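# Move the top plywood card from stock onto waste pile

## Task

From the face-down stock in the front row (the row closest to you), lift off the uppermost card, a stiff plywood tile, and set it down on the waste pile right next to it, so that it is supported by that pile and nothing else. Do not disturb anything else. The card must stay in place without the robot holding it, nothing the robot is touching at the end may sink once left alone, and nothing may be pushed or dropped off the table.

## Robot and tools

Robot: one six-joint arm (a single Trossen wxai follower) ending in a parallel two-finger gripper. The reported end_effector_position is the pinch point midway between the finger pads, roughly 3 to 4 cm short of the fingertips. In the gripper's own axes, the fingers stick out along +x and close toward each other along y.

Frame: every position and orientation is given in the scene frame. Its origin sits on the table surface below the arm's base, +z is up, and +y lies to the left when facing along +x. The base itself may be slightly tilted. Reported hand positions can be a little wrong, more so when the arm is stretched out.

The row: one list of 8 plain numbers, [x, y, z, qw, qx, qy, qz, opening]. x, y, z are an absolute target for the pinch point in metres; qw, qx, qy, qz are an absolute orientation quaternion with w first. Opening runs from -1 to 1: +1 is fully open (0.088 m), the empty fingers touch near -0.80, and values below that add nothing. Closing from fully open takes at least about 0.5 s. Send the wanted quaternion in every row; do not reuse a drifted one from a result.

execute_actions: argument actions is a list holding at most one item. An empty list only reports the state. {"rows": [[8 numbers], ...], "steps": n} runs n control steps (1 to 15, default 15, each 1/30 s), one row per step, with the last row repeated if rows run out. {"steps": n} with no rows is a wait of up to 300 steps, counted from the previous result, so time spent composing the reply is included. Optional pictures (true/false) controls whether images are returned. A call is refused entirely if a target lies over 0.6 m from the last reported position along any gripper axis. Each step, the command is clipped to within 70 mm and 16 degrees of the measured pose; after an action ends the arm continues only to that clipped pose, so check the result and send the remainder.

move: target is one row as above (an absolute pose plus opening); speed is the path's top speed in m/s, 0.002 to 0.5, default 0.25, with turning capped at twice that in rad/s. The hand follows a straight path lasting 0.5 to 10 s (longer paths stop early), turning the short way. It does not slow for obstacles, may lag, stray or overshoot speed, especially near full reach. The opening is applied at the start. The result adds a move: line giving the ending (done, off_target, moving, held, fault), limits that acted (paced = pose clipped; held = some steps blocked, after which the arm may speed up), and the remaining distance.

wait: seconds, 0 to 10; nothing new is sent. zoom_image: camera (cam_head_left, cam_head_right, cam_high, cam_wrist, each 504x504) and region [x0, y0, x1, y1] in pixels from the image's top-left, at most 504 by 504. read_manual: only section "licences"; no motion. finished_scene: scene number; ends the scene for good and reports whether the goal was met.

Results: the state line shows pose and linear/angular velocities. Joint positions and Joint velocities list waist, shoulder, elbow, wrist pitch, wrist yaw, wrist roll (rad, rad/s), then the pad gap (m). Ranges: waist -3.054 to 3.054, shoulder 0.000 to 3.142, elbow 0.000 to 2.356, wrist pitch -1.571 to 1.571, wrist yaw -1.571 to 1.571, wrist roll -3.142 to 3.142. grip_measured is the finger opening on the command scale; it can be off by about 1 mm and reads up to 0.061 narrower while squeezing something hard. "Hand target" shows where the controller is currently steering. "pose unreachable" and HELD flag steps where the clearance check altered or blocked the command (a mount under the base counts as arm). Joint torques and External joint torques are noisy estimates that include friction and any carried weight.

Gripping: to hold the tile, command an opening about 0.07 below grip_measured; less margin grips more gently. Parts thinner than about 3 mm get proportionally less force. Pad force tops out near 34 to 49 N, with a brief spike at first contact.

Cautions: joint friction may leave the hand short of target or slightly tilted, and tiny moves may not happen; verify pose after each move and correct tilt. Contact torque reaching a load limit (waist 18.2, shoulder 22.5, elbow 22.4, wrist pitch 5.92, wrist yaw 5.9, wrist roll 5.54 N m, held load included) triggers a TORQUE FAULT: a 10 s stop and the rest of the call skipped. Faster contact and targets set deeper past the contact press harder; an arm blocked by an object keeps pushing until commanded otherwise. Holding loads warms motors: MOTOR HOT appears from 50 °C, and at 95 °C an OVER-TEMPERATURE FAULT holds the arm and may cut power so it goes limp. Occasional external tugs on a held part or shoves on loose objects can occur. Avoid dropping or slamming the tile, pushing the piles hard, or knocking anything off the table; release the tile so it sits on the waste pile alone before finishing.

Each tool is called after "Request:" as a command line: name --argument value for each argument, lists and objects as JSON in quotes; but a table of rows of numbers goes row by row, as --pt "numbers of a row", without its own name.

## Session

Request:
execute_actions --actions '[]'

Scene clock: 0.00 s of 4000.00 s.
end_effector_position=(+0.1637, -0.1946, +0.2357) grip_measured=-0.777 end_effector_quat_wxyz=(+0.986, -0.117, +0.038, -0.109) end_effector_velocity=(-0.000, +0.002, -0.003) end_effector_angular_velocity=(+0.015, +0.003, +0.005)
Joint positions: [-1.418  0.913  0.283  0.501 -1.238 -0.375  0.001]
Joint velocities: [-0.002 -0.002 -0.002 -0.022 -0.007 -0.007 -0.   ]
Joint torques (N m, as the arm reports them, + toward a larger angle): no reading
External joint torques (N m, as the arm's controller estimates them; a push from outside toward a larger angle lowers the number): no reading
Heat: hottest wrist yaw 21 °C (+0.0 °C/min).
Hand target: +0.164, -0.195, +0.236; +0.986, -0.117, +0.038, -0.109

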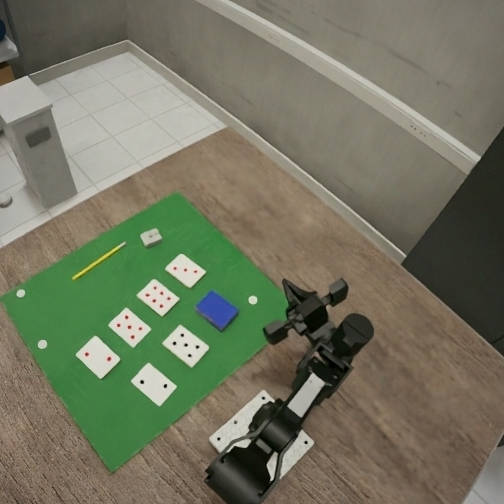

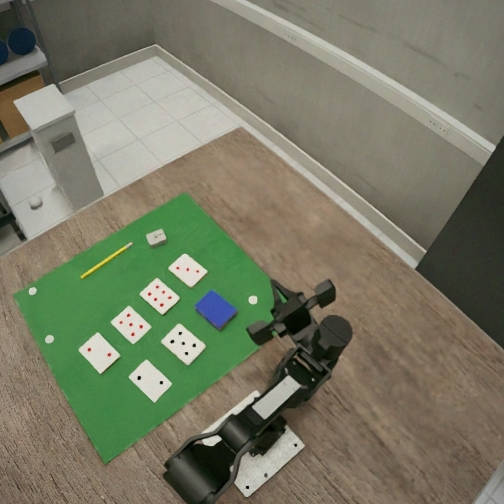

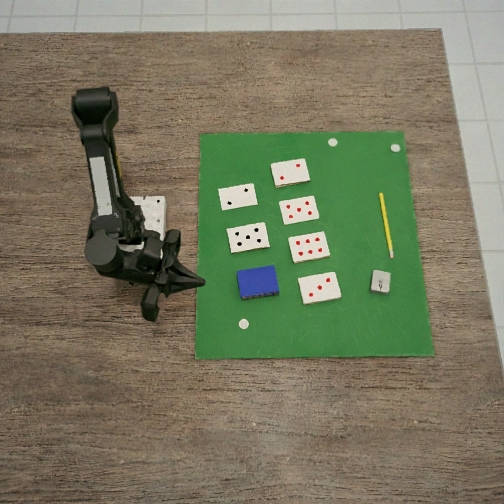

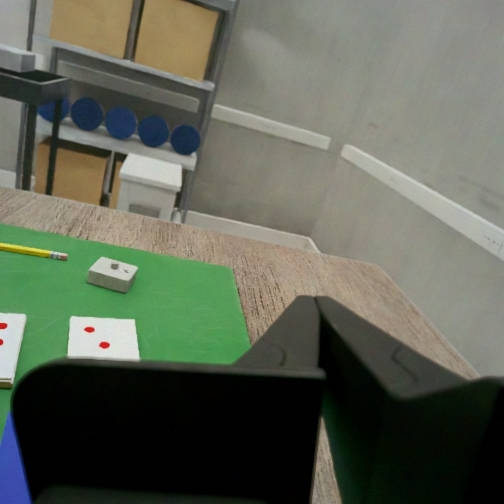

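Request:
zoom_image --camera "cam_high" --region '[200, 150, 360, 310]'

Request:
zoom_image --camera "cam_head_left" --region '[150, 270, 260, 380]'

Region (200, 150, 360, 310) of cam_high's 504x504 image, scaled by 3.150, with more detail than that image has.

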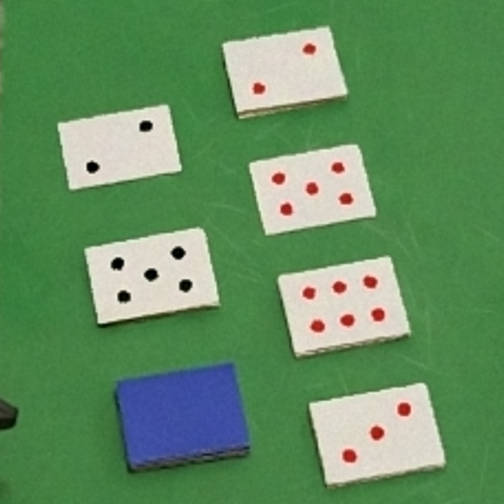

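Region (150, 270, 260, 380) of cam_head_left's 504x504 image, scaled by 4.582, with more detail than that image has.

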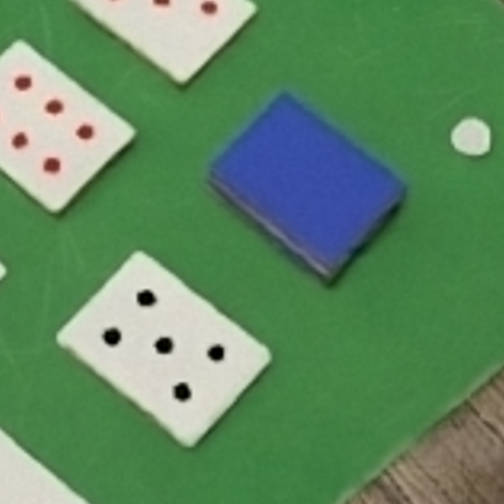

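Request:
move --target '[0.27, -0.105, 0.16, 0.704, -0.0665, 0.704, 0.0665, 1.0]'

Scene clock: 30.43 s of 4000.00 s.
end_effector_position=(+0.2648, -0.1044, +0.1602) grip_measured=+1.000 end_effector_quat_wxyz=(+0.698, -0.070, +0.711, +0.059) end_effector_velocity=(+0.000, +0.002, -0.002) end_effector_angular_velocity=(+0.016, +0.023, +0.010)
Joint positions: [-0.304  1.618  1.284 -1.238  0.032 -0.538  0.088]
Joint velocities: [ 0.002  0.022  0.017 -0.022 -0.007 -0.007  0.   ]
Joint torques (N m, as the arm reports them, + toward a larger angle): [ 0.33 -4.64  7.44  0.01  0.09  0.2 ]
External joint torques (N m, as the arm's controller estimates them; a push from outside toward a larger angle lowers the number): [ 0.28  1.16  2.01 -0.29  0.11  0.2 ]
Heat: hottest elbow 22 °C (+2.0 °C/min).
Hand target: +0.268, -0.105, +0.161; +0.697, -0.071, +0.711, +0.057
Off the commanded pose: 0.005 m, 1 deg.
After step 90, 23.90 s passed at rest.
move: done
camera_calibration (this result's frames):
cam_wrist: T_world_to_cam=[[0.225513, -0.973847, -0.0276857, -0.140218], [-0.90802, -0.220398, 0.356265, 0.183442], [-0.35305, -0.0552032, -0.933975, 0.319342], [0, 0, 0, 1]] pos_world=[0.310934, -0.0784923, 0.229021]

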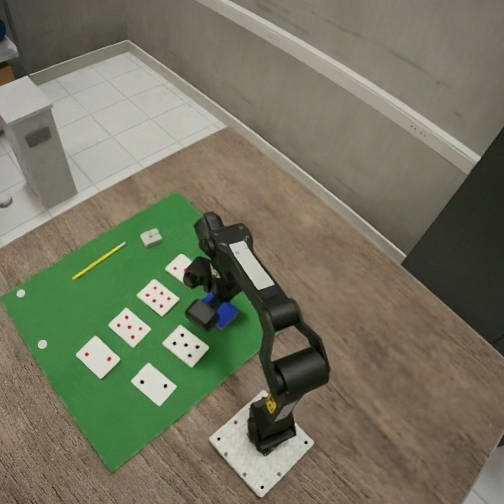

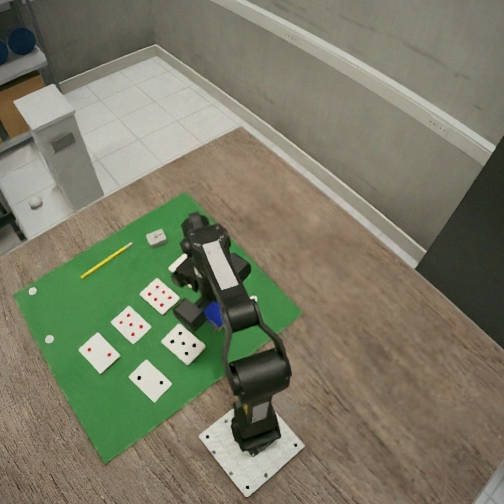

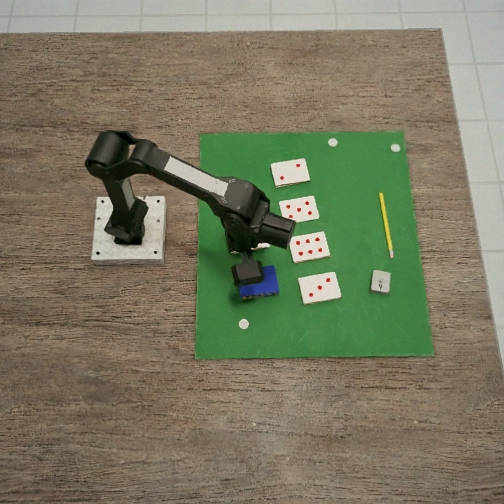

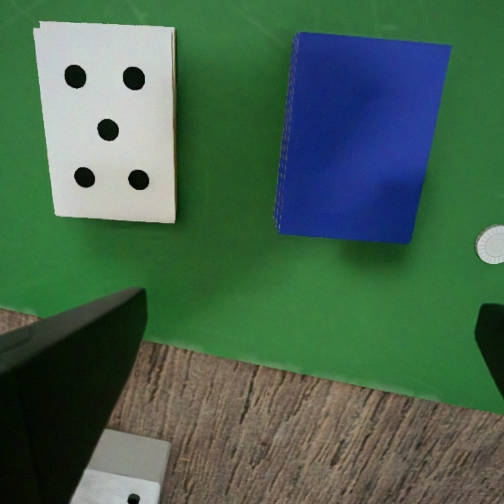

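Request:
zoom_image --camera "cam_wrist" --region '[250, 150, 350, 250]'

Request:
move --target '[0.30, -0.13, 0.09, 0.704, -0.061, 0.704, 0.061, 1.0]' --speed 0.15

Region (250, 150, 350, 250) of cam_wrist's 504x504 image, scaled by 5.040, with more detail than that image has.

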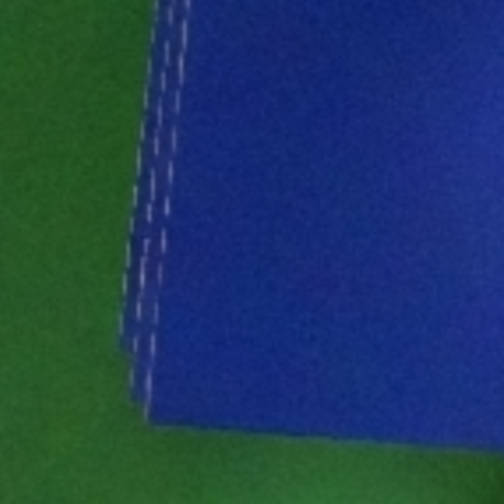

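Scene clock: 53.80 s of 4000.00 s.
end_effector_position=(+0.3007, -0.1298, +0.0945) grip_measured=+1.000 end_effector_quat_wxyz=(+0.708, -0.063, +0.701, +0.057) end_effector_velocity=(+0.001, +0.000, -0.001) end_effector_angular_velocity=(+0.006, -0.005, +0.020)
Joint positions: [-0.351  1.813  1.244 -0.98   0.011 -0.572  0.088]
Joint velocities: [-0.002  0.002 -0.002  0.007 -0.007 -0.022  0.   ]
Joint torques (N m, as the arm reports them, + toward a larger angle): [-0.32 -5.75  5.13  0.38 -0.12 -0.26]
External joint torques (N m, as the arm's controller estimates them; a push from outside toward a larger angle lowers the number): [-0.4   1.35 -0.14  0.06 -0.08 -0.26]
Heat: hottest elbow 24 °C (+3.3 °C/min).
Hand target: +0.299, -0.130, +0.090; +0.705, -0.061, +0.704, +0.061
Off the commanded pose: 0.005 m, 1 deg.
After step 90, 19.27 s passed at rest.
move: done
camera_calibration (this result's frames):
cam_wrist: T_world_to_cam=[[0.214274, -0.976261, -0.0316406, -0.171411], [-0.920372, -0.212644, 0.328173, 0.24117], [-0.327111, -0.0411979, -0.944088, 0.264278], [0, 0, 0, 1]] pos_world=[0.345143, -0.105171, 0.164933]

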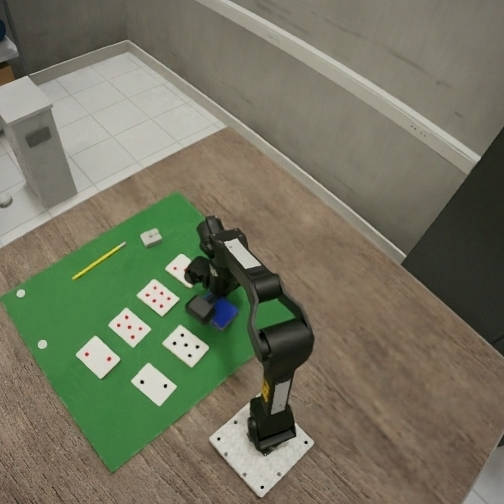

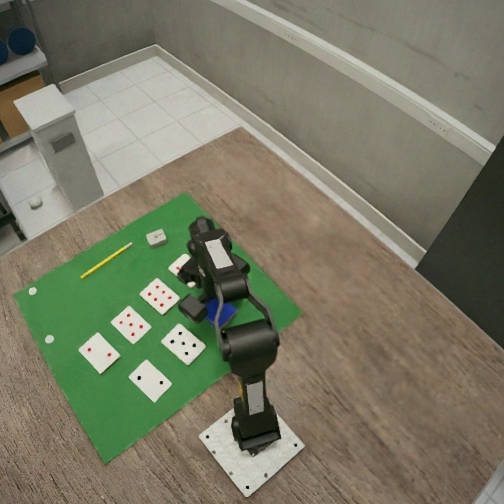

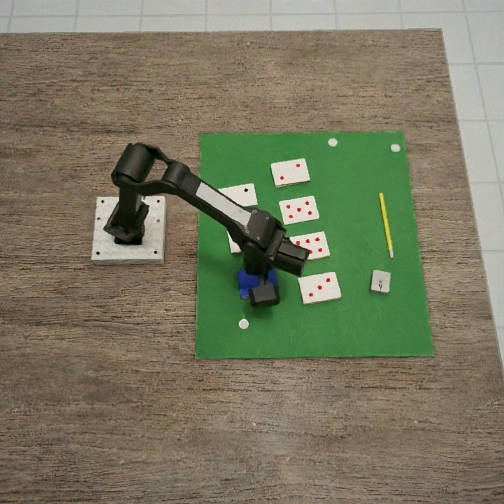

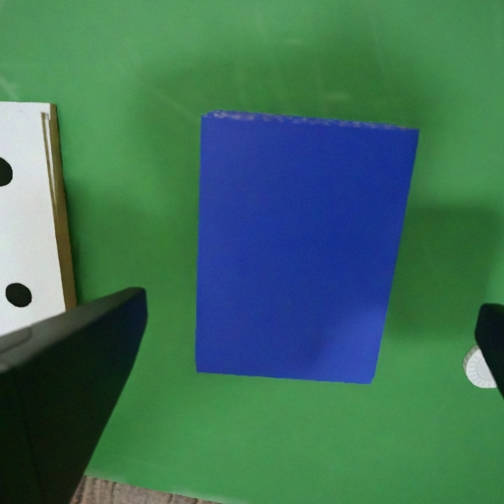

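Request:
zoom_image --camera "cam_wrist" --region '[0, 80, 130, 210]'

Request:
zoom_image --camera "cam_wrist" --region '[190, 80, 320, 210]'

Region (0, 80, 130, 210) of cam_wrist's 504x504 image, scaled by 3.877, with more detail than that image has.

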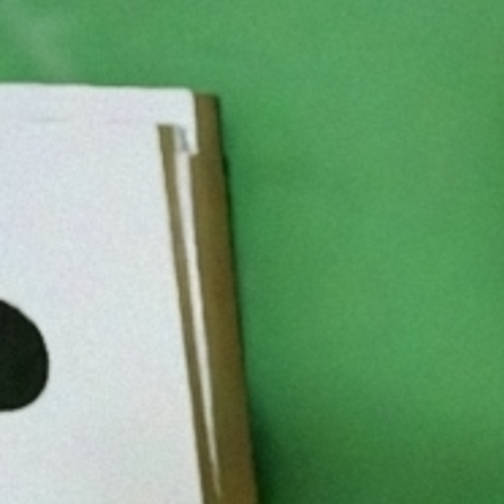

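Region (190, 80, 320, 210) of cam_wrist's 504x504 image, scaled by 3.877, with more detail than that image has.

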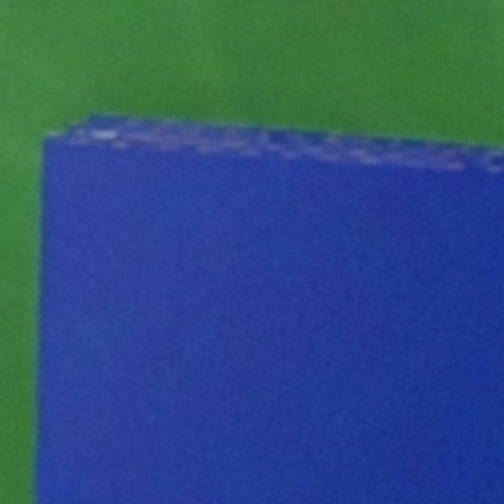

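Request:
move --target '[0.299, -0.127, 0.076, 0.705, -0.058, 0.705, 0.058, 0.2]' --speed 0.03

Scene clock: 115.67 s of 4000.00 s.
end_effector_position=(+0.3009, -0.1294, +0.0816) grip_measured=+0.204 end_effector_quat_wxyz=(+0.709, -0.062, +0.700, +0.055) end_effector_velocity=(+0.002, +0.002, +0.002) end_effector_angular_velocity=(+0.016, -0.020, -0.024)
Joint positions: [-0.349  1.828  1.208 -0.926  0.011 -0.566  0.049]
Joint velocities: [-0.002 -0.007 -0.002  0.007 -0.022  0.022 -0.   ]
Joint torques (N m, as the arm reports them, + toward a larger angle): [ 0.4  -5.86  4.38  0.38 -0.09  0.13]
External joint torques (N m, as the arm's controller estimates them; a push from outside toward a larger angle lowers the number): [ 0.32  1.23 -0.8   0.04 -0.05  0.13]
Heat: hottest shoulder 24 °C (+0.0 °C/min).
Hand target: +0.299, -0.127, +0.076; +0.705, -0.058, +0.705, +0.058
Off the commanded pose: 0.006 m, 1 deg.
After step 90, 57.97 s passed at rest.
move: done
camera_calibration (this result's frames):
cam_wrist: T_world_to_cam=[[0.209872, -0.977277, -0.0297285, -0.170385], [-0.922394, -0.207986, 0.325471, 0.247128], [-0.324258, -0.0408857, -0.945085, 0.251396], [0, 0, 0, 1]] pos_world=[0.345226, -0.104835, 0.152092]

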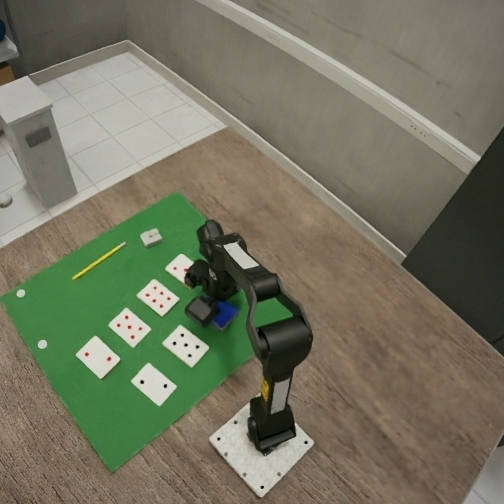

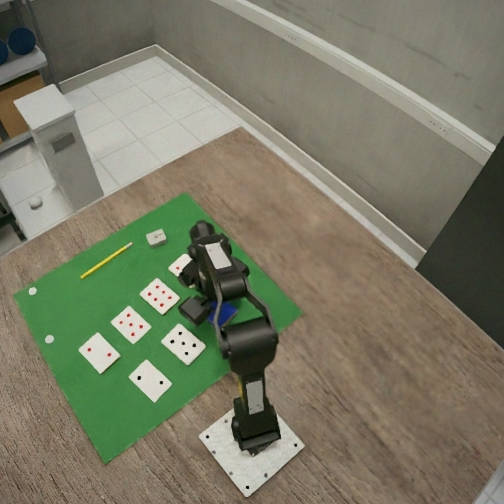

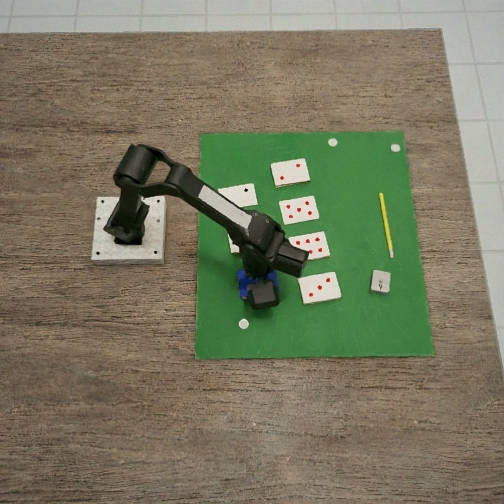

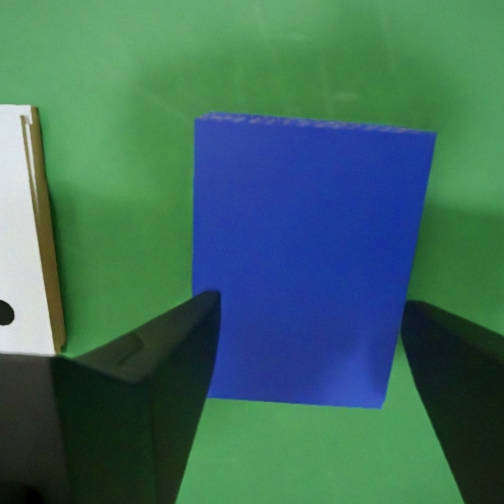

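Request:
move --target '[0.298, -0.125, 0.066, 0.703, -0.058, 0.707, 0.058, 0.1]' --speed 0.01

Scene clock: 126.30 s of 4000.00 s.
end_effector_position=(+0.3002, -0.1270, +0.0713) grip_measured=+0.103 end_effector_quat_wxyz=(+0.708, -0.061, +0.702, +0.056) end_effector_velocity=(+0.001, +0.002, -0.001) end_effector_angular_velocity=(+0.006, -0.005, +0.010)
Joint positions: [-0.344  1.842  1.183 -0.891  0.011 -0.56   0.044]
Joint velocities: [ 0.002  0.002 -0.002  0.007 -0.007 -0.007 -0.   ]
Joint torques (N m, as the arm reports them, + toward a larger angle): [ 0.39 -5.73  4.29  0.35  0.03  0.14]
External joint torques (N m, as the arm's controller estimates them; a push from outside toward a larger angle lowers the number): [ 0.28  1.34 -0.8   0.01  0.07  0.14]
Heat: hottest shoulder 25 °C (+1.0 °C/min).
Hand target: +0.298, -0.125, +0.066; +0.702, -0.058, +0.707, +0.058
Off the commanded pose: 0.006 m, 1 deg.
After step 90, 5.80 s passed at rest.
move: done
camera_calibration (this result's frames):
cam_wrist: T_world_to_cam=[[0.209761, -0.977193, -0.0330684, -0.167905], [-0.92069, -0.208791, 0.329751, 0.249433], [-0.329135, -0.0387231, -0.943489, 0.243158], [0, 0, 0, 1]] pos_world=[0.344903, -0.102581, 0.141614]

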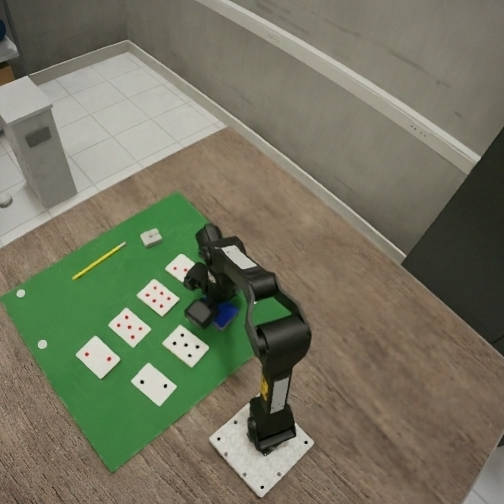

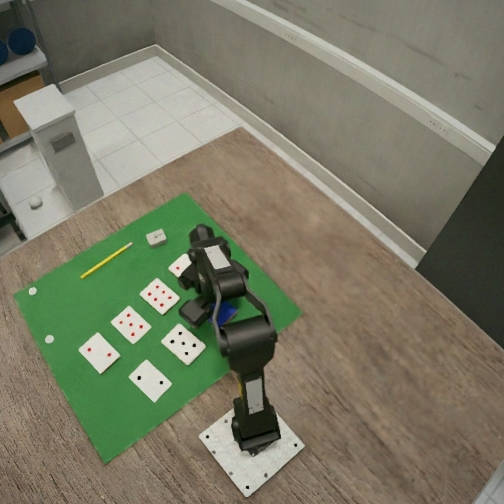

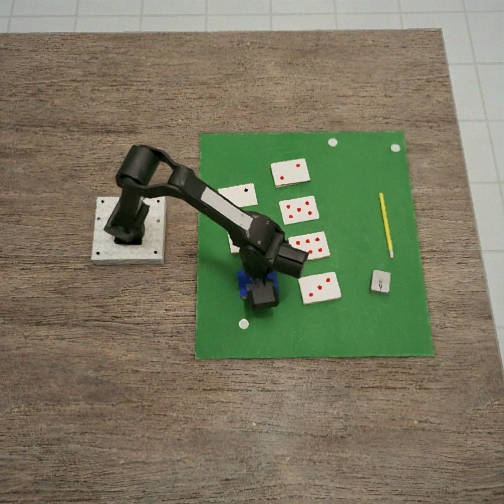

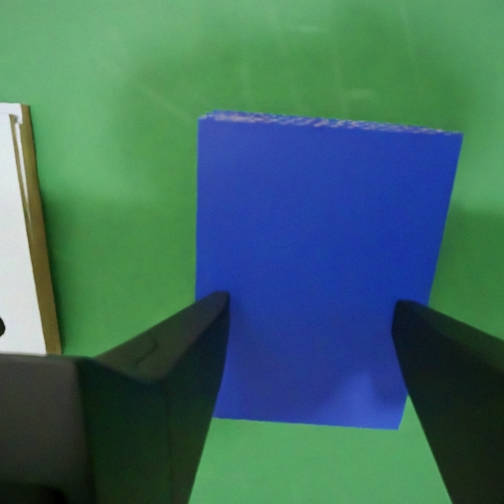

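Request:
execute_actions --actions '[{"rows": [[0.298,-0.125,0.0655,0.703,-0.058,0.707,0.058,0.1],[0.298,-0.125,0.0652,0.703,-0.058,0.707,0.058,0.1],[0.298,-0.125,0.0649,0.703,-0.058,0.707,0.058,0.1],[0.298,-0.125,0.0646,0.703,-0.058,0.707,0.058,0.1],[0.298,-0.125,0.0643,0.703,-0.058,0.707,0.058,0.1],[0.298,-0.125,0.064,0.703,-0.058,0.707,0.058,0.1],[0.298,-0.125,0.0637,0.703,-0.058,0.707,0.058,0.1],[0.298,-0.125,0.0634,0.703,-0.058,0.707,0.058,0.1],[0.298,-0.125,0.0631,0.703,-0.058,0.707,0.058,0.1],[0.298,-0.125,0.0628,0.703,-0.058,0.707,0.058,0.1],[0.298,-0.125,0.0625,0.703,-0.058,0.707,0.058,0.1]], "steps": 15}]' --pictures false

Scene clock: 140.27 s of 4000.00 s.
end_effector_position=(+0.3003, -0.1269, +0.0679) grip_measured=+0.103 end_effector_quat_wxyz=(+0.708, -0.061, +0.702, +0.056) end_effector_velocity=(-0.003, -0.000, -0.004) end_effector_angular_velocity=(+0.009, +0.004, +0.000)
Joint positions: [-0.344  1.848  1.176 -0.878  0.011 -0.56   0.044]
Joint velocities: [-0.007  0.002 -0.012  0.007 -0.007 -0.007 -0.   ]
Joint torques (N m, as the arm reports them, + toward a larger angle): [ 0.44 -5.91  4.27  0.3  -0.05  0.17]
External joint torques (N m, as the arm's controller estimates them; a push from outside toward a larger angle lowers the number): [ 0.4   1.19 -0.76 -0.02 -0.01  0.17]
Heat: hottest shoulder 25 °C (+2.0 °C/min).
Hand target: +0.298, -0.125, +0.063; +0.703, -0.058, +0.707, +0.058
Off the commanded pose: 0.006 m, 1 deg.
Steps of this call (steps 1 to 90: nothing new was sent; then 10.47 s passed at rest; steps 91 to 105: all 15 steps of this action). Readings (end_effector_position):
91: (+0.3003, -0.1270, +0.0712)
92: (+0.3003, -0.1270, +0.0710)
94: (+0.3005, -0.1271, +0.0708)
98: (+0.3003, -0.1270, +0.0696)
105: the state above

Request:
move --target '[0.298, -0.125, 0.0585, 0.703, -0.058, 0.707, 0.058, 0.1]' --speed 0.006

Scene clock: 147.07 s of 4000.00 s.
end_effector_position=(+0.3012, -0.1273, +0.0661) grip_measured=+0.103 end_effector_quat_wxyz=(+0.710, -0.062, +0.700, +0.055) end_effector_velocity=(-0.002, +0.001, +0.000) end_effector_angular_velocity=(+0.010, +0.004, -0.010)
Joint positions: [-0.344  1.849  1.17  -0.865  0.011 -0.56   0.044]
Joint velocities: [-0.002 -0.002 -0.002 -0.007 -0.007  0.007  0.   ]
Joint torques (N m, as the arm reports them, + toward a larger angle): [ 0.64 -5.2   4.21  0.52  0.05  0.18]
External joint torques (N m, as the arm's controller estimates them; a push from outside toward a larger angle lowers the number): [ 0.57  1.9  -0.85  0.17  0.09  0.18]
Heat: hottest shoulder 25 °C (+1.0 °C/min).
Hand target: +0.298, -0.125, +0.059; +0.703, -0.058, +0.707, +0.058
Off the commanded pose: 0.009 m, 1 deg.
After step 90, 1.97 s passed at rest.
move: off_target
camera_calibration (this result's frames):
cam_wrist: T_world_to_cam=[[0.209889, -0.977284, -0.0293795, -0.168948], [-0.922662, -0.207921, 0.324751, 0.253024], [-0.323482, -0.0410544, -0.945343, 0.236759], [0, 0, 0, 1]] pos_world=[0.345504, -0.102781, 0.136685]

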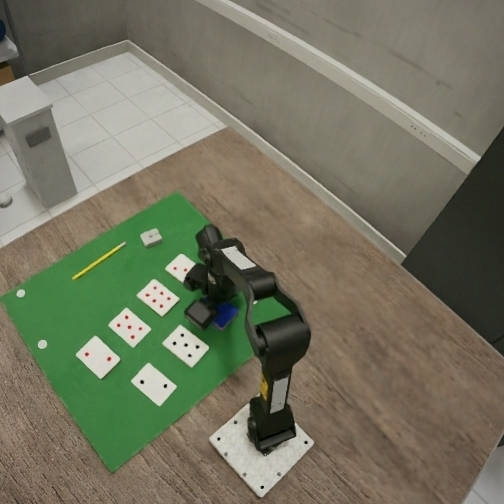

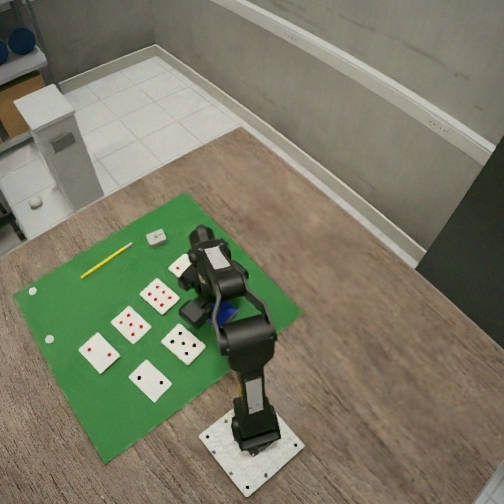

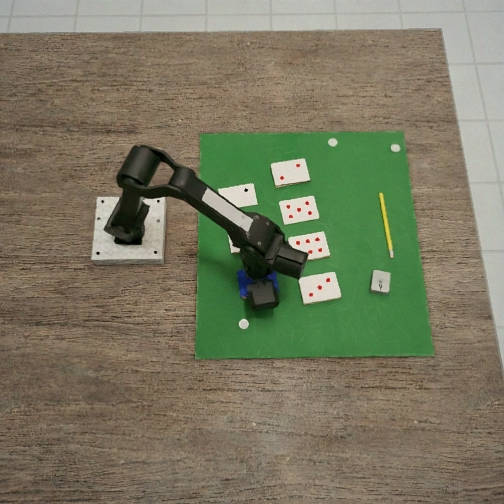

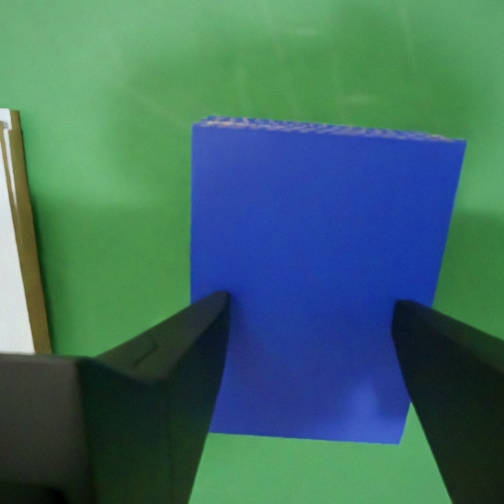

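Request:
move --target '[0.298, -0.125, 0.078, 0.703, -0.058, 0.707, 0.058, 0.1]' --speed 0.02

Request:
move --target '[0.298, -0.125, 0.064, 0.703, -0.058, 0.707, 0.058, 0.75]' --speed 0.008

Request:
move --target '[0.298, -0.125, 0.0592, 0.703, -0.058, 0.707, 0.058, 0.75]' --speed 0.006

Scene clock: 159.13 s of 4000.00 s.
end_effector_position=(+0.2937, -0.1241, +0.0705) grip_measured=+0.103 end_effector_quat_wxyz=(+0.695, -0.055, +0.714, +0.063) end_effector_velocity=(-0.002, +0.001, +0.002) end_effector_angular_velocity=(+0.011, +0.009, -0.010)
Joint positions: [-0.343  1.849  1.189 -0.93   0.011 -0.56   0.044]
Joint velocities: [-0.002 -0.002  0.007 -0.022 -0.007  0.007 -0.   ]
Joint torques (N m, as the arm reports them, + toward a larger angle): [ 0.55 -8.62  6.75  0.06  0.02  0.17]
External joint torques (N m, as the arm's controller estimates them; a push from outside toward a larger angle lowers the number): [ 0.47 -1.6   1.77 -0.2   0.06  0.17]
Heat: hottest shoulder 25 °C (+1.0 °C/min).
Hand target: +0.298, -0.125, +0.078; +0.703, -0.058, +0.707, +0.058
Off the commanded pose: 0.009 m, 1 deg.
After step 90, 8.20 s passed at rest.
move: off_target
camera_calibration (this result's frames):
cam_wrist: T_world_to_cam=[[0.208478, -0.976433, -0.0558144, -0.161736], [-0.90785, -0.214431, 0.360317, 0.237707], [-0.363794, -0.024447, -0.931159, 0.251461], [0, 0, 0, 1]] pos_world=[0.341, -0.100805, 0.139473]

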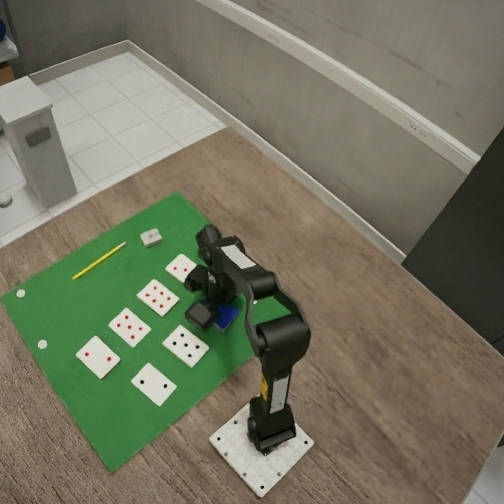

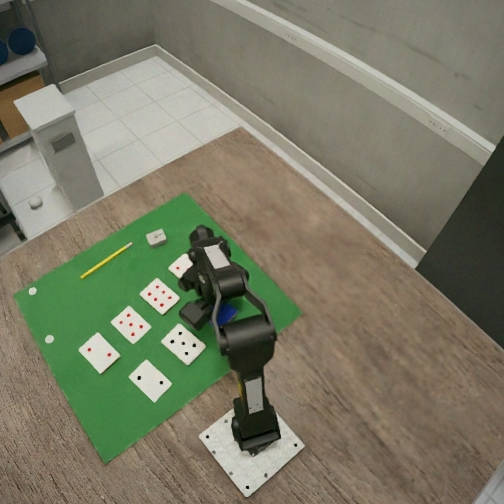

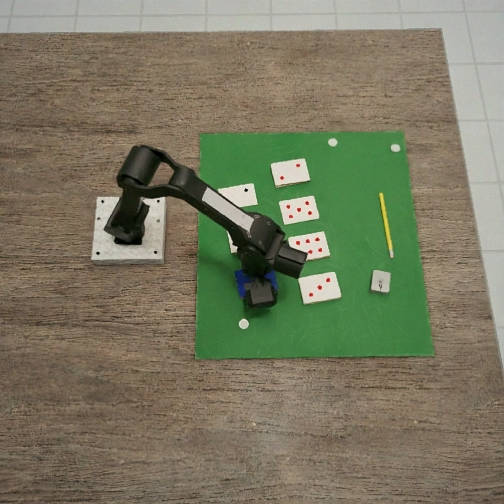

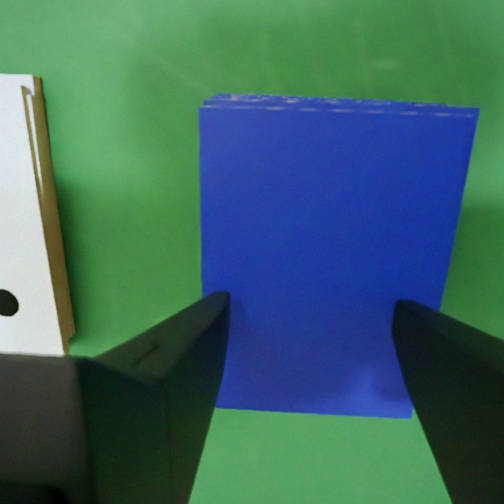

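Scene clock: 160.87 s of 4000.00 s.
end_effector_position=(+0.3001, -0.1267, +0.0680) grip_measured=+0.747 end_effector_quat_wxyz=(+0.707, -0.061, +0.703, +0.057) end_effector_velocity=(-0.001, +0.003, +0.000) end_effector_angular_velocity=(+0.010, +0.004, +0.010)
Joint positions: [-0.343  1.849  1.178 -0.883  0.011 -0.56   0.076]
Joint velocities: [ 0.002 -0.002 -0.002 -0.007 -0.007 -0.007 -0.   ]
Joint torques (N m, as the arm reports them, + toward a larger angle): [ 0.5  -6.34  4.18  0.35 -0.05  0.17]
External joint torques (N m, as the arm's controller estimates them; a push from outside toward a larger angle lowers the number): [ 0.39  0.75 -0.87  0.02 -0.01  0.17]
Heat: hottest shoulder 25 °C (+1.0 °C/min).
Hand target: +0.298, -0.125, +0.064; +0.703, -0.058, +0.707, +0.058
Off the commanded pose: 0.005 m, 1 deg.
move: done
camera_calibration (this result's frames):
cam_wrist: T_world_to_cam=[[0.209684, -0.977142, -0.0350238, -0.167629], [-0.919636, -0.209258, 0.332386, 0.249906], [-0.332117, -0.0374869, -0.942493, 0.241054], [0, 0, 0, 1]] pos_world=[0.345029, -0.102466, 0.138256]

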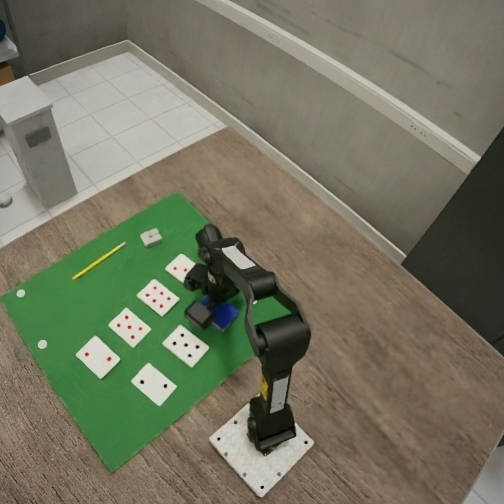

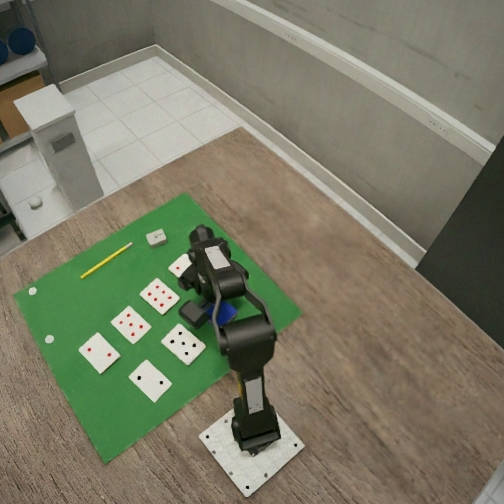

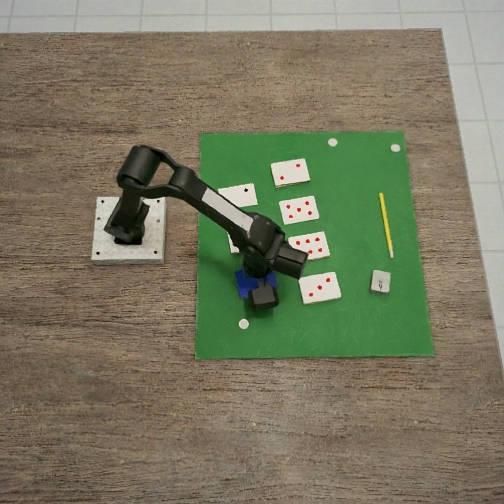

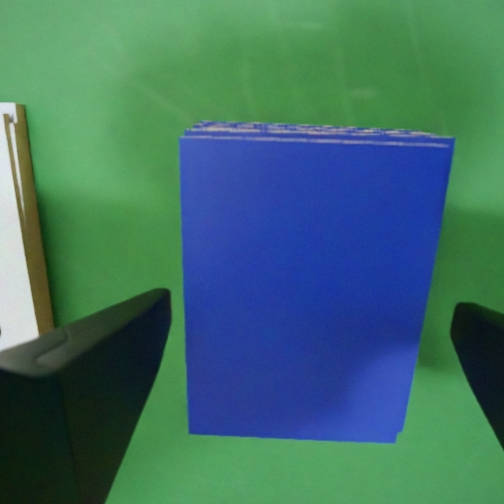

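Scene clock: 162.63 s of 4000.00 s.
end_effector_position=(+0.3005, -0.1269, +0.0645) grip_measured=+0.747 end_effector_quat_wxyz=(+0.708, -0.061, +0.701, +0.056) end_effector_velocity=(-0.003, -0.001, +0.000) end_effector_angular_velocity=(-0.004, +0.010, +0.005)
Joint positions: [-0.343  1.853  1.168 -0.865  0.011 -0.56   0.076]
Joint velocities: [-0.002 -0.002 -0.002 -0.007  0.007 -0.007 -0.   ]
Joint torques (N m, as the arm reports them, + toward a larger angle): [ 0.37 -5.68  4.36  0.37  0.    0.15]
External joint torques (N m, as the arm's controller estimates them; a push from outside toward a larger angle lowers the number): [ 0.35  1.46 -0.68  0.04  0.03  0.15]
Heat: hottest shoulder 25 °C (+1.0 °C/min).
Hand target: +0.298, -0.125, +0.059; +0.703, -0.058, +0.707, +0.058
Off the commanded pose: 0.006 m, 1 deg.
move: done
camera_calibration (this result's frames):
cam_wrist: T_world_to_cam=[[0.209777, -0.977204, -0.0326386, -0.168164], [-0.920926, -0.20869, 0.329156, 0.252097], [-0.328464, -0.0389917, -0.943711, 0.236661], [0, 0, 0, 1]] pos_world=[0.345174, -0.102492, 0.134872]

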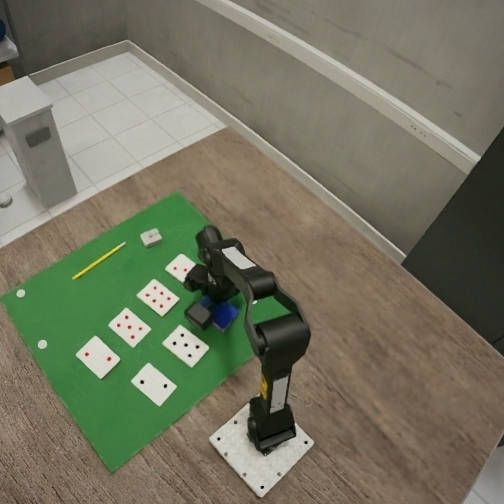

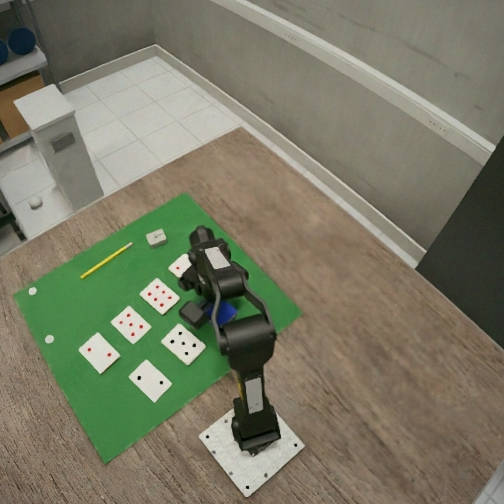

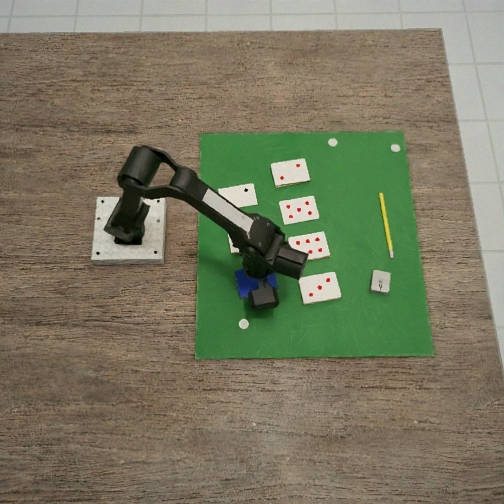

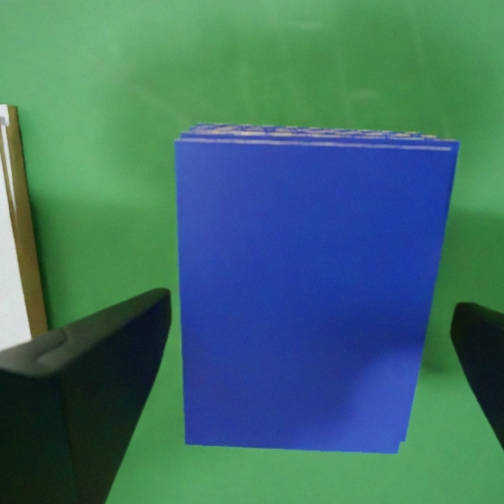

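Request:
execute_actions --actions '[{"rows": [[0.298,-0.125,0.0592,0.703,-0.058,0.707,0.058,0.72],[0.298,-0.125,0.0592,0.703,-0.058,0.707,0.058,0.70],[0.298,-0.125,0.0592,0.703,-0.058,0.707,0.058,0.68],[0.298,-0.125,0.0592,0.703,-0.058,0.707,0.058,0.66],[0.298,-0.125,0.0592,0.703,-0.058,0.707,0.058,0.64],[0.298,-0.125,0.0592,0.703,-0.058,0.707,0.058,0.62],[0.298,-0.125,0.0592,0.703,-0.058,0.707,0.058,0.60],[0.298,-0.125,0.0592,0.703,-0.058,0.707,0.058,0.58],[0.298,-0.125,0.0592,0.703,-0.058,0.707,0.058,0.56],[0.298,-0.125,0.0592,0.703,-0.058,0.707,0.058,0.54],[0.298,-0.125,0.0592,0.703,-0.058,0.707,0.058,0.52],[0.298,-0.125,0.0592,0.703,-0.058,0.707,0.058,0.50]], "steps": 15}]'

Scene clock: 180.87 s of 4000.00 s.
end_effector_position=(+0.3005, -0.1269, +0.0643) grip_measured=+0.533 end_effector_quat_wxyz=(+0.708, -0.061, +0.701, +0.056) end_effector_velocity=(-0.003, -0.001, +0.000) end_effector_angular_velocity=(-0.004, +0.010, +0.005)
Joint positions: [-0.343  1.854  1.168 -0.864  0.011 -0.56   0.065]
Joint velocities: [-0.002 -0.002 -0.002 -0.007  0.007 -0.007 -0.012]
Joint torques (N m, as the arm reports them, + toward a larger angle): [ 0.56 -5.8   4.24  0.36  0.01  0.15]
External joint torques (N m, as the arm's controller estimates them; a push from outside toward a larger angle lowers the number): [ 0.5   1.28 -0.72  0.05  0.04  0.15]
Heat: hottest shoulder 25 °C (+1.0 °C/min).
Hand target: +0.298, -0.125, +0.059; +0.703, -0.058, +0.707, +0.058
Off the commanded pose: 0.006 m, 1 deg.
Steps of this call (steps 1 to 90: nothing new was sent; then 14.73 s passed at rest; steps 91 to 105: all 15 steps of this action). Readings (end_effector_position):
91: (+0.3005, -0.1269, +0.0644)
92: (+0.3005, -0.1269, +0.0644)
94: (+0.3005, -0.1269, +0.0644)
98: (+0.3005, -0.1269, +0.0643)
105: the state above
camera_calibration (this result's frames):
cam_wrist: T_world_to_cam=[[0.209769, -0.977199, -0.0328555, -0.168167], [-0.920809, -0.208741, 0.32945, 0.252133], [-0.328796, -0.0388548, -0.943601, 0.23656], [0, 0, 0, 1]] pos_world=[0.345223, -0.10251, 0.134628]

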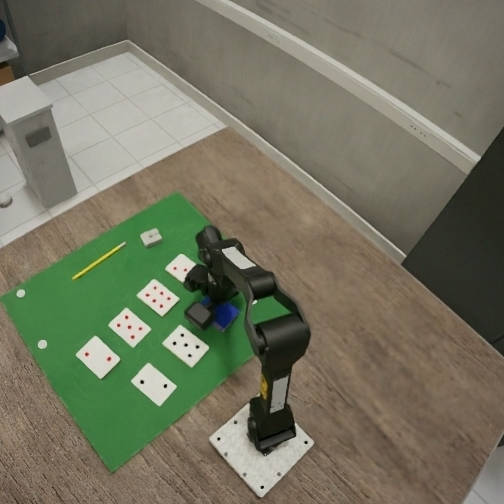

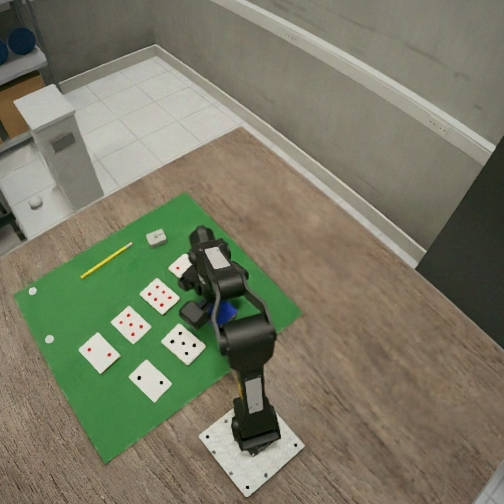

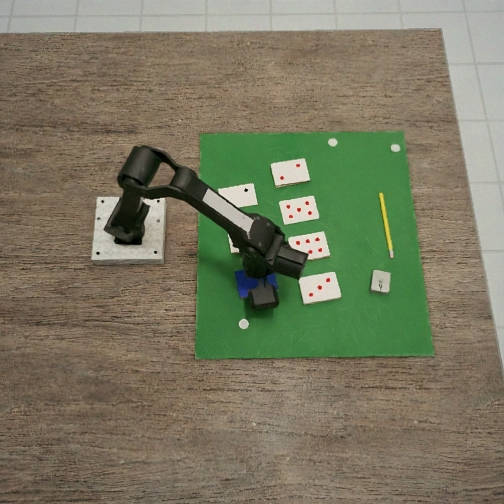

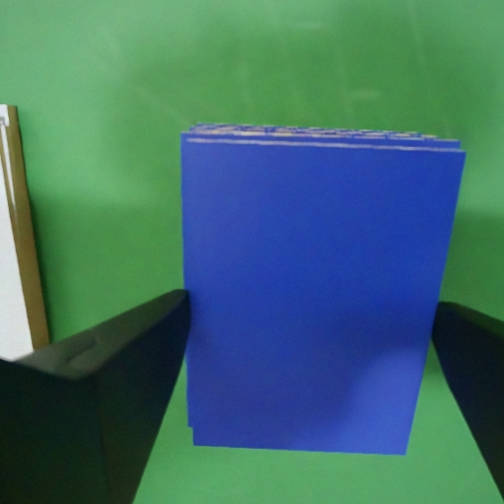

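Request:
execute_actions --actions '[{"rows": [[0.298,-0.125,0.0592,0.703,-0.058,0.707,0.058,0.49],[0.298,-0.125,0.0592,0.703,-0.058,0.707,0.058,0.48],[0.298,-0.125,0.0592,0.703,-0.058,0.707,0.058,0.47],[0.298,-0.125,0.0592,0.703,-0.058,0.707,0.058,0.46],[0.298,-0.125,0.0592,0.703,-0.058,0.707,0.058,0.45]], "steps": 15}]'

Scene clock: 191.10 s of 4000.00 s.
end_effector_position=(+0.3005, -0.1269, +0.0643) grip_measured=+0.466 end_effector_quat_wxyz=(+0.708, -0.061, +0.701, +0.056) end_effector_velocity=(-0.001, +0.002, +0.002) end_effector_angular_velocity=(+0.008, -0.001, -0.005)
Joint positions: [-0.343  1.854  1.168 -0.864  0.011 -0.56   0.062]
Joint velocities: [ 0.002 -0.007 -0.002 -0.007 -0.007  0.007 -0.001]
Joint torques (N m, as the arm reports them, + toward a larger angle): [ 0.18 -5.85  4.21  0.3  -0.02  0.13]
External joint torques (N m, as the arm's controller estimates them; a push from outside toward a larger angle lowers the number): [ 0.05  1.26 -0.79 -0.03  0.02  0.13]
Heat: hottest shoulder 25 °C (+0.0 °C/min).
Hand target: +0.298, -0.125, +0.059; +0.703, -0.058, +0.707, +0.058
Off the commanded pose: 0.006 m, 1 deg.
Steps of this call (steps 1 to 90: nothing new was sent; then 6.73 s passed at rest; steps 91 to 105: all 15 steps of this action). Readings (end_effector_position):
91: (+0.3005, -0.1269, +0.0643)
92: (+0.3005, -0.1269, +0.0643)
94: (+0.3005, -0.1269, +0.0643)
98: (+0.3005, -0.1269, +0.0643)
105: the state above
camera_calibration (this result's frames):
cam_wrist: T_world_to_cam=[[0.209769, -0.977199, -0.0328555, -0.168167], [-0.920809, -0.208741, 0.32945, 0.252133], [-0.328796, -0.0388548, -0.943601, 0.23656], [0, 0, 0, 1]] pos_world=[0.345223, -0.10251, 0.134628]

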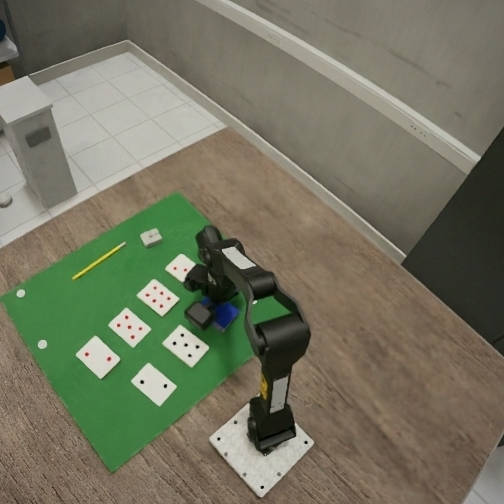

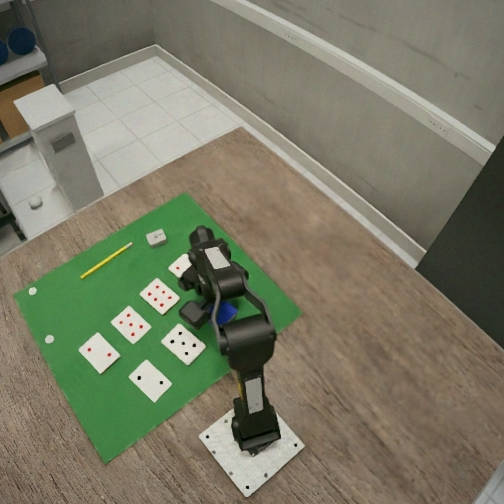

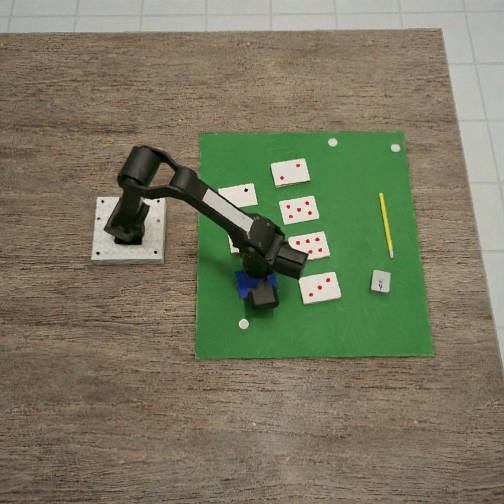

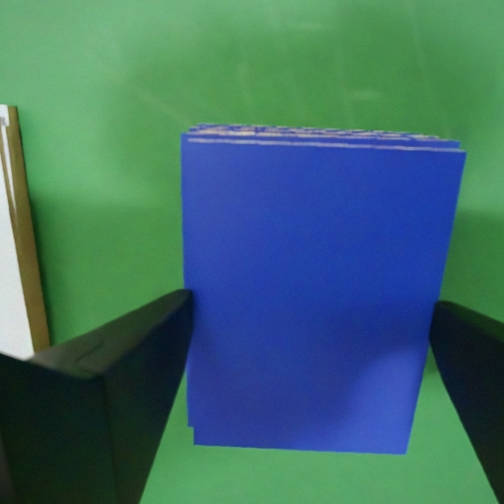

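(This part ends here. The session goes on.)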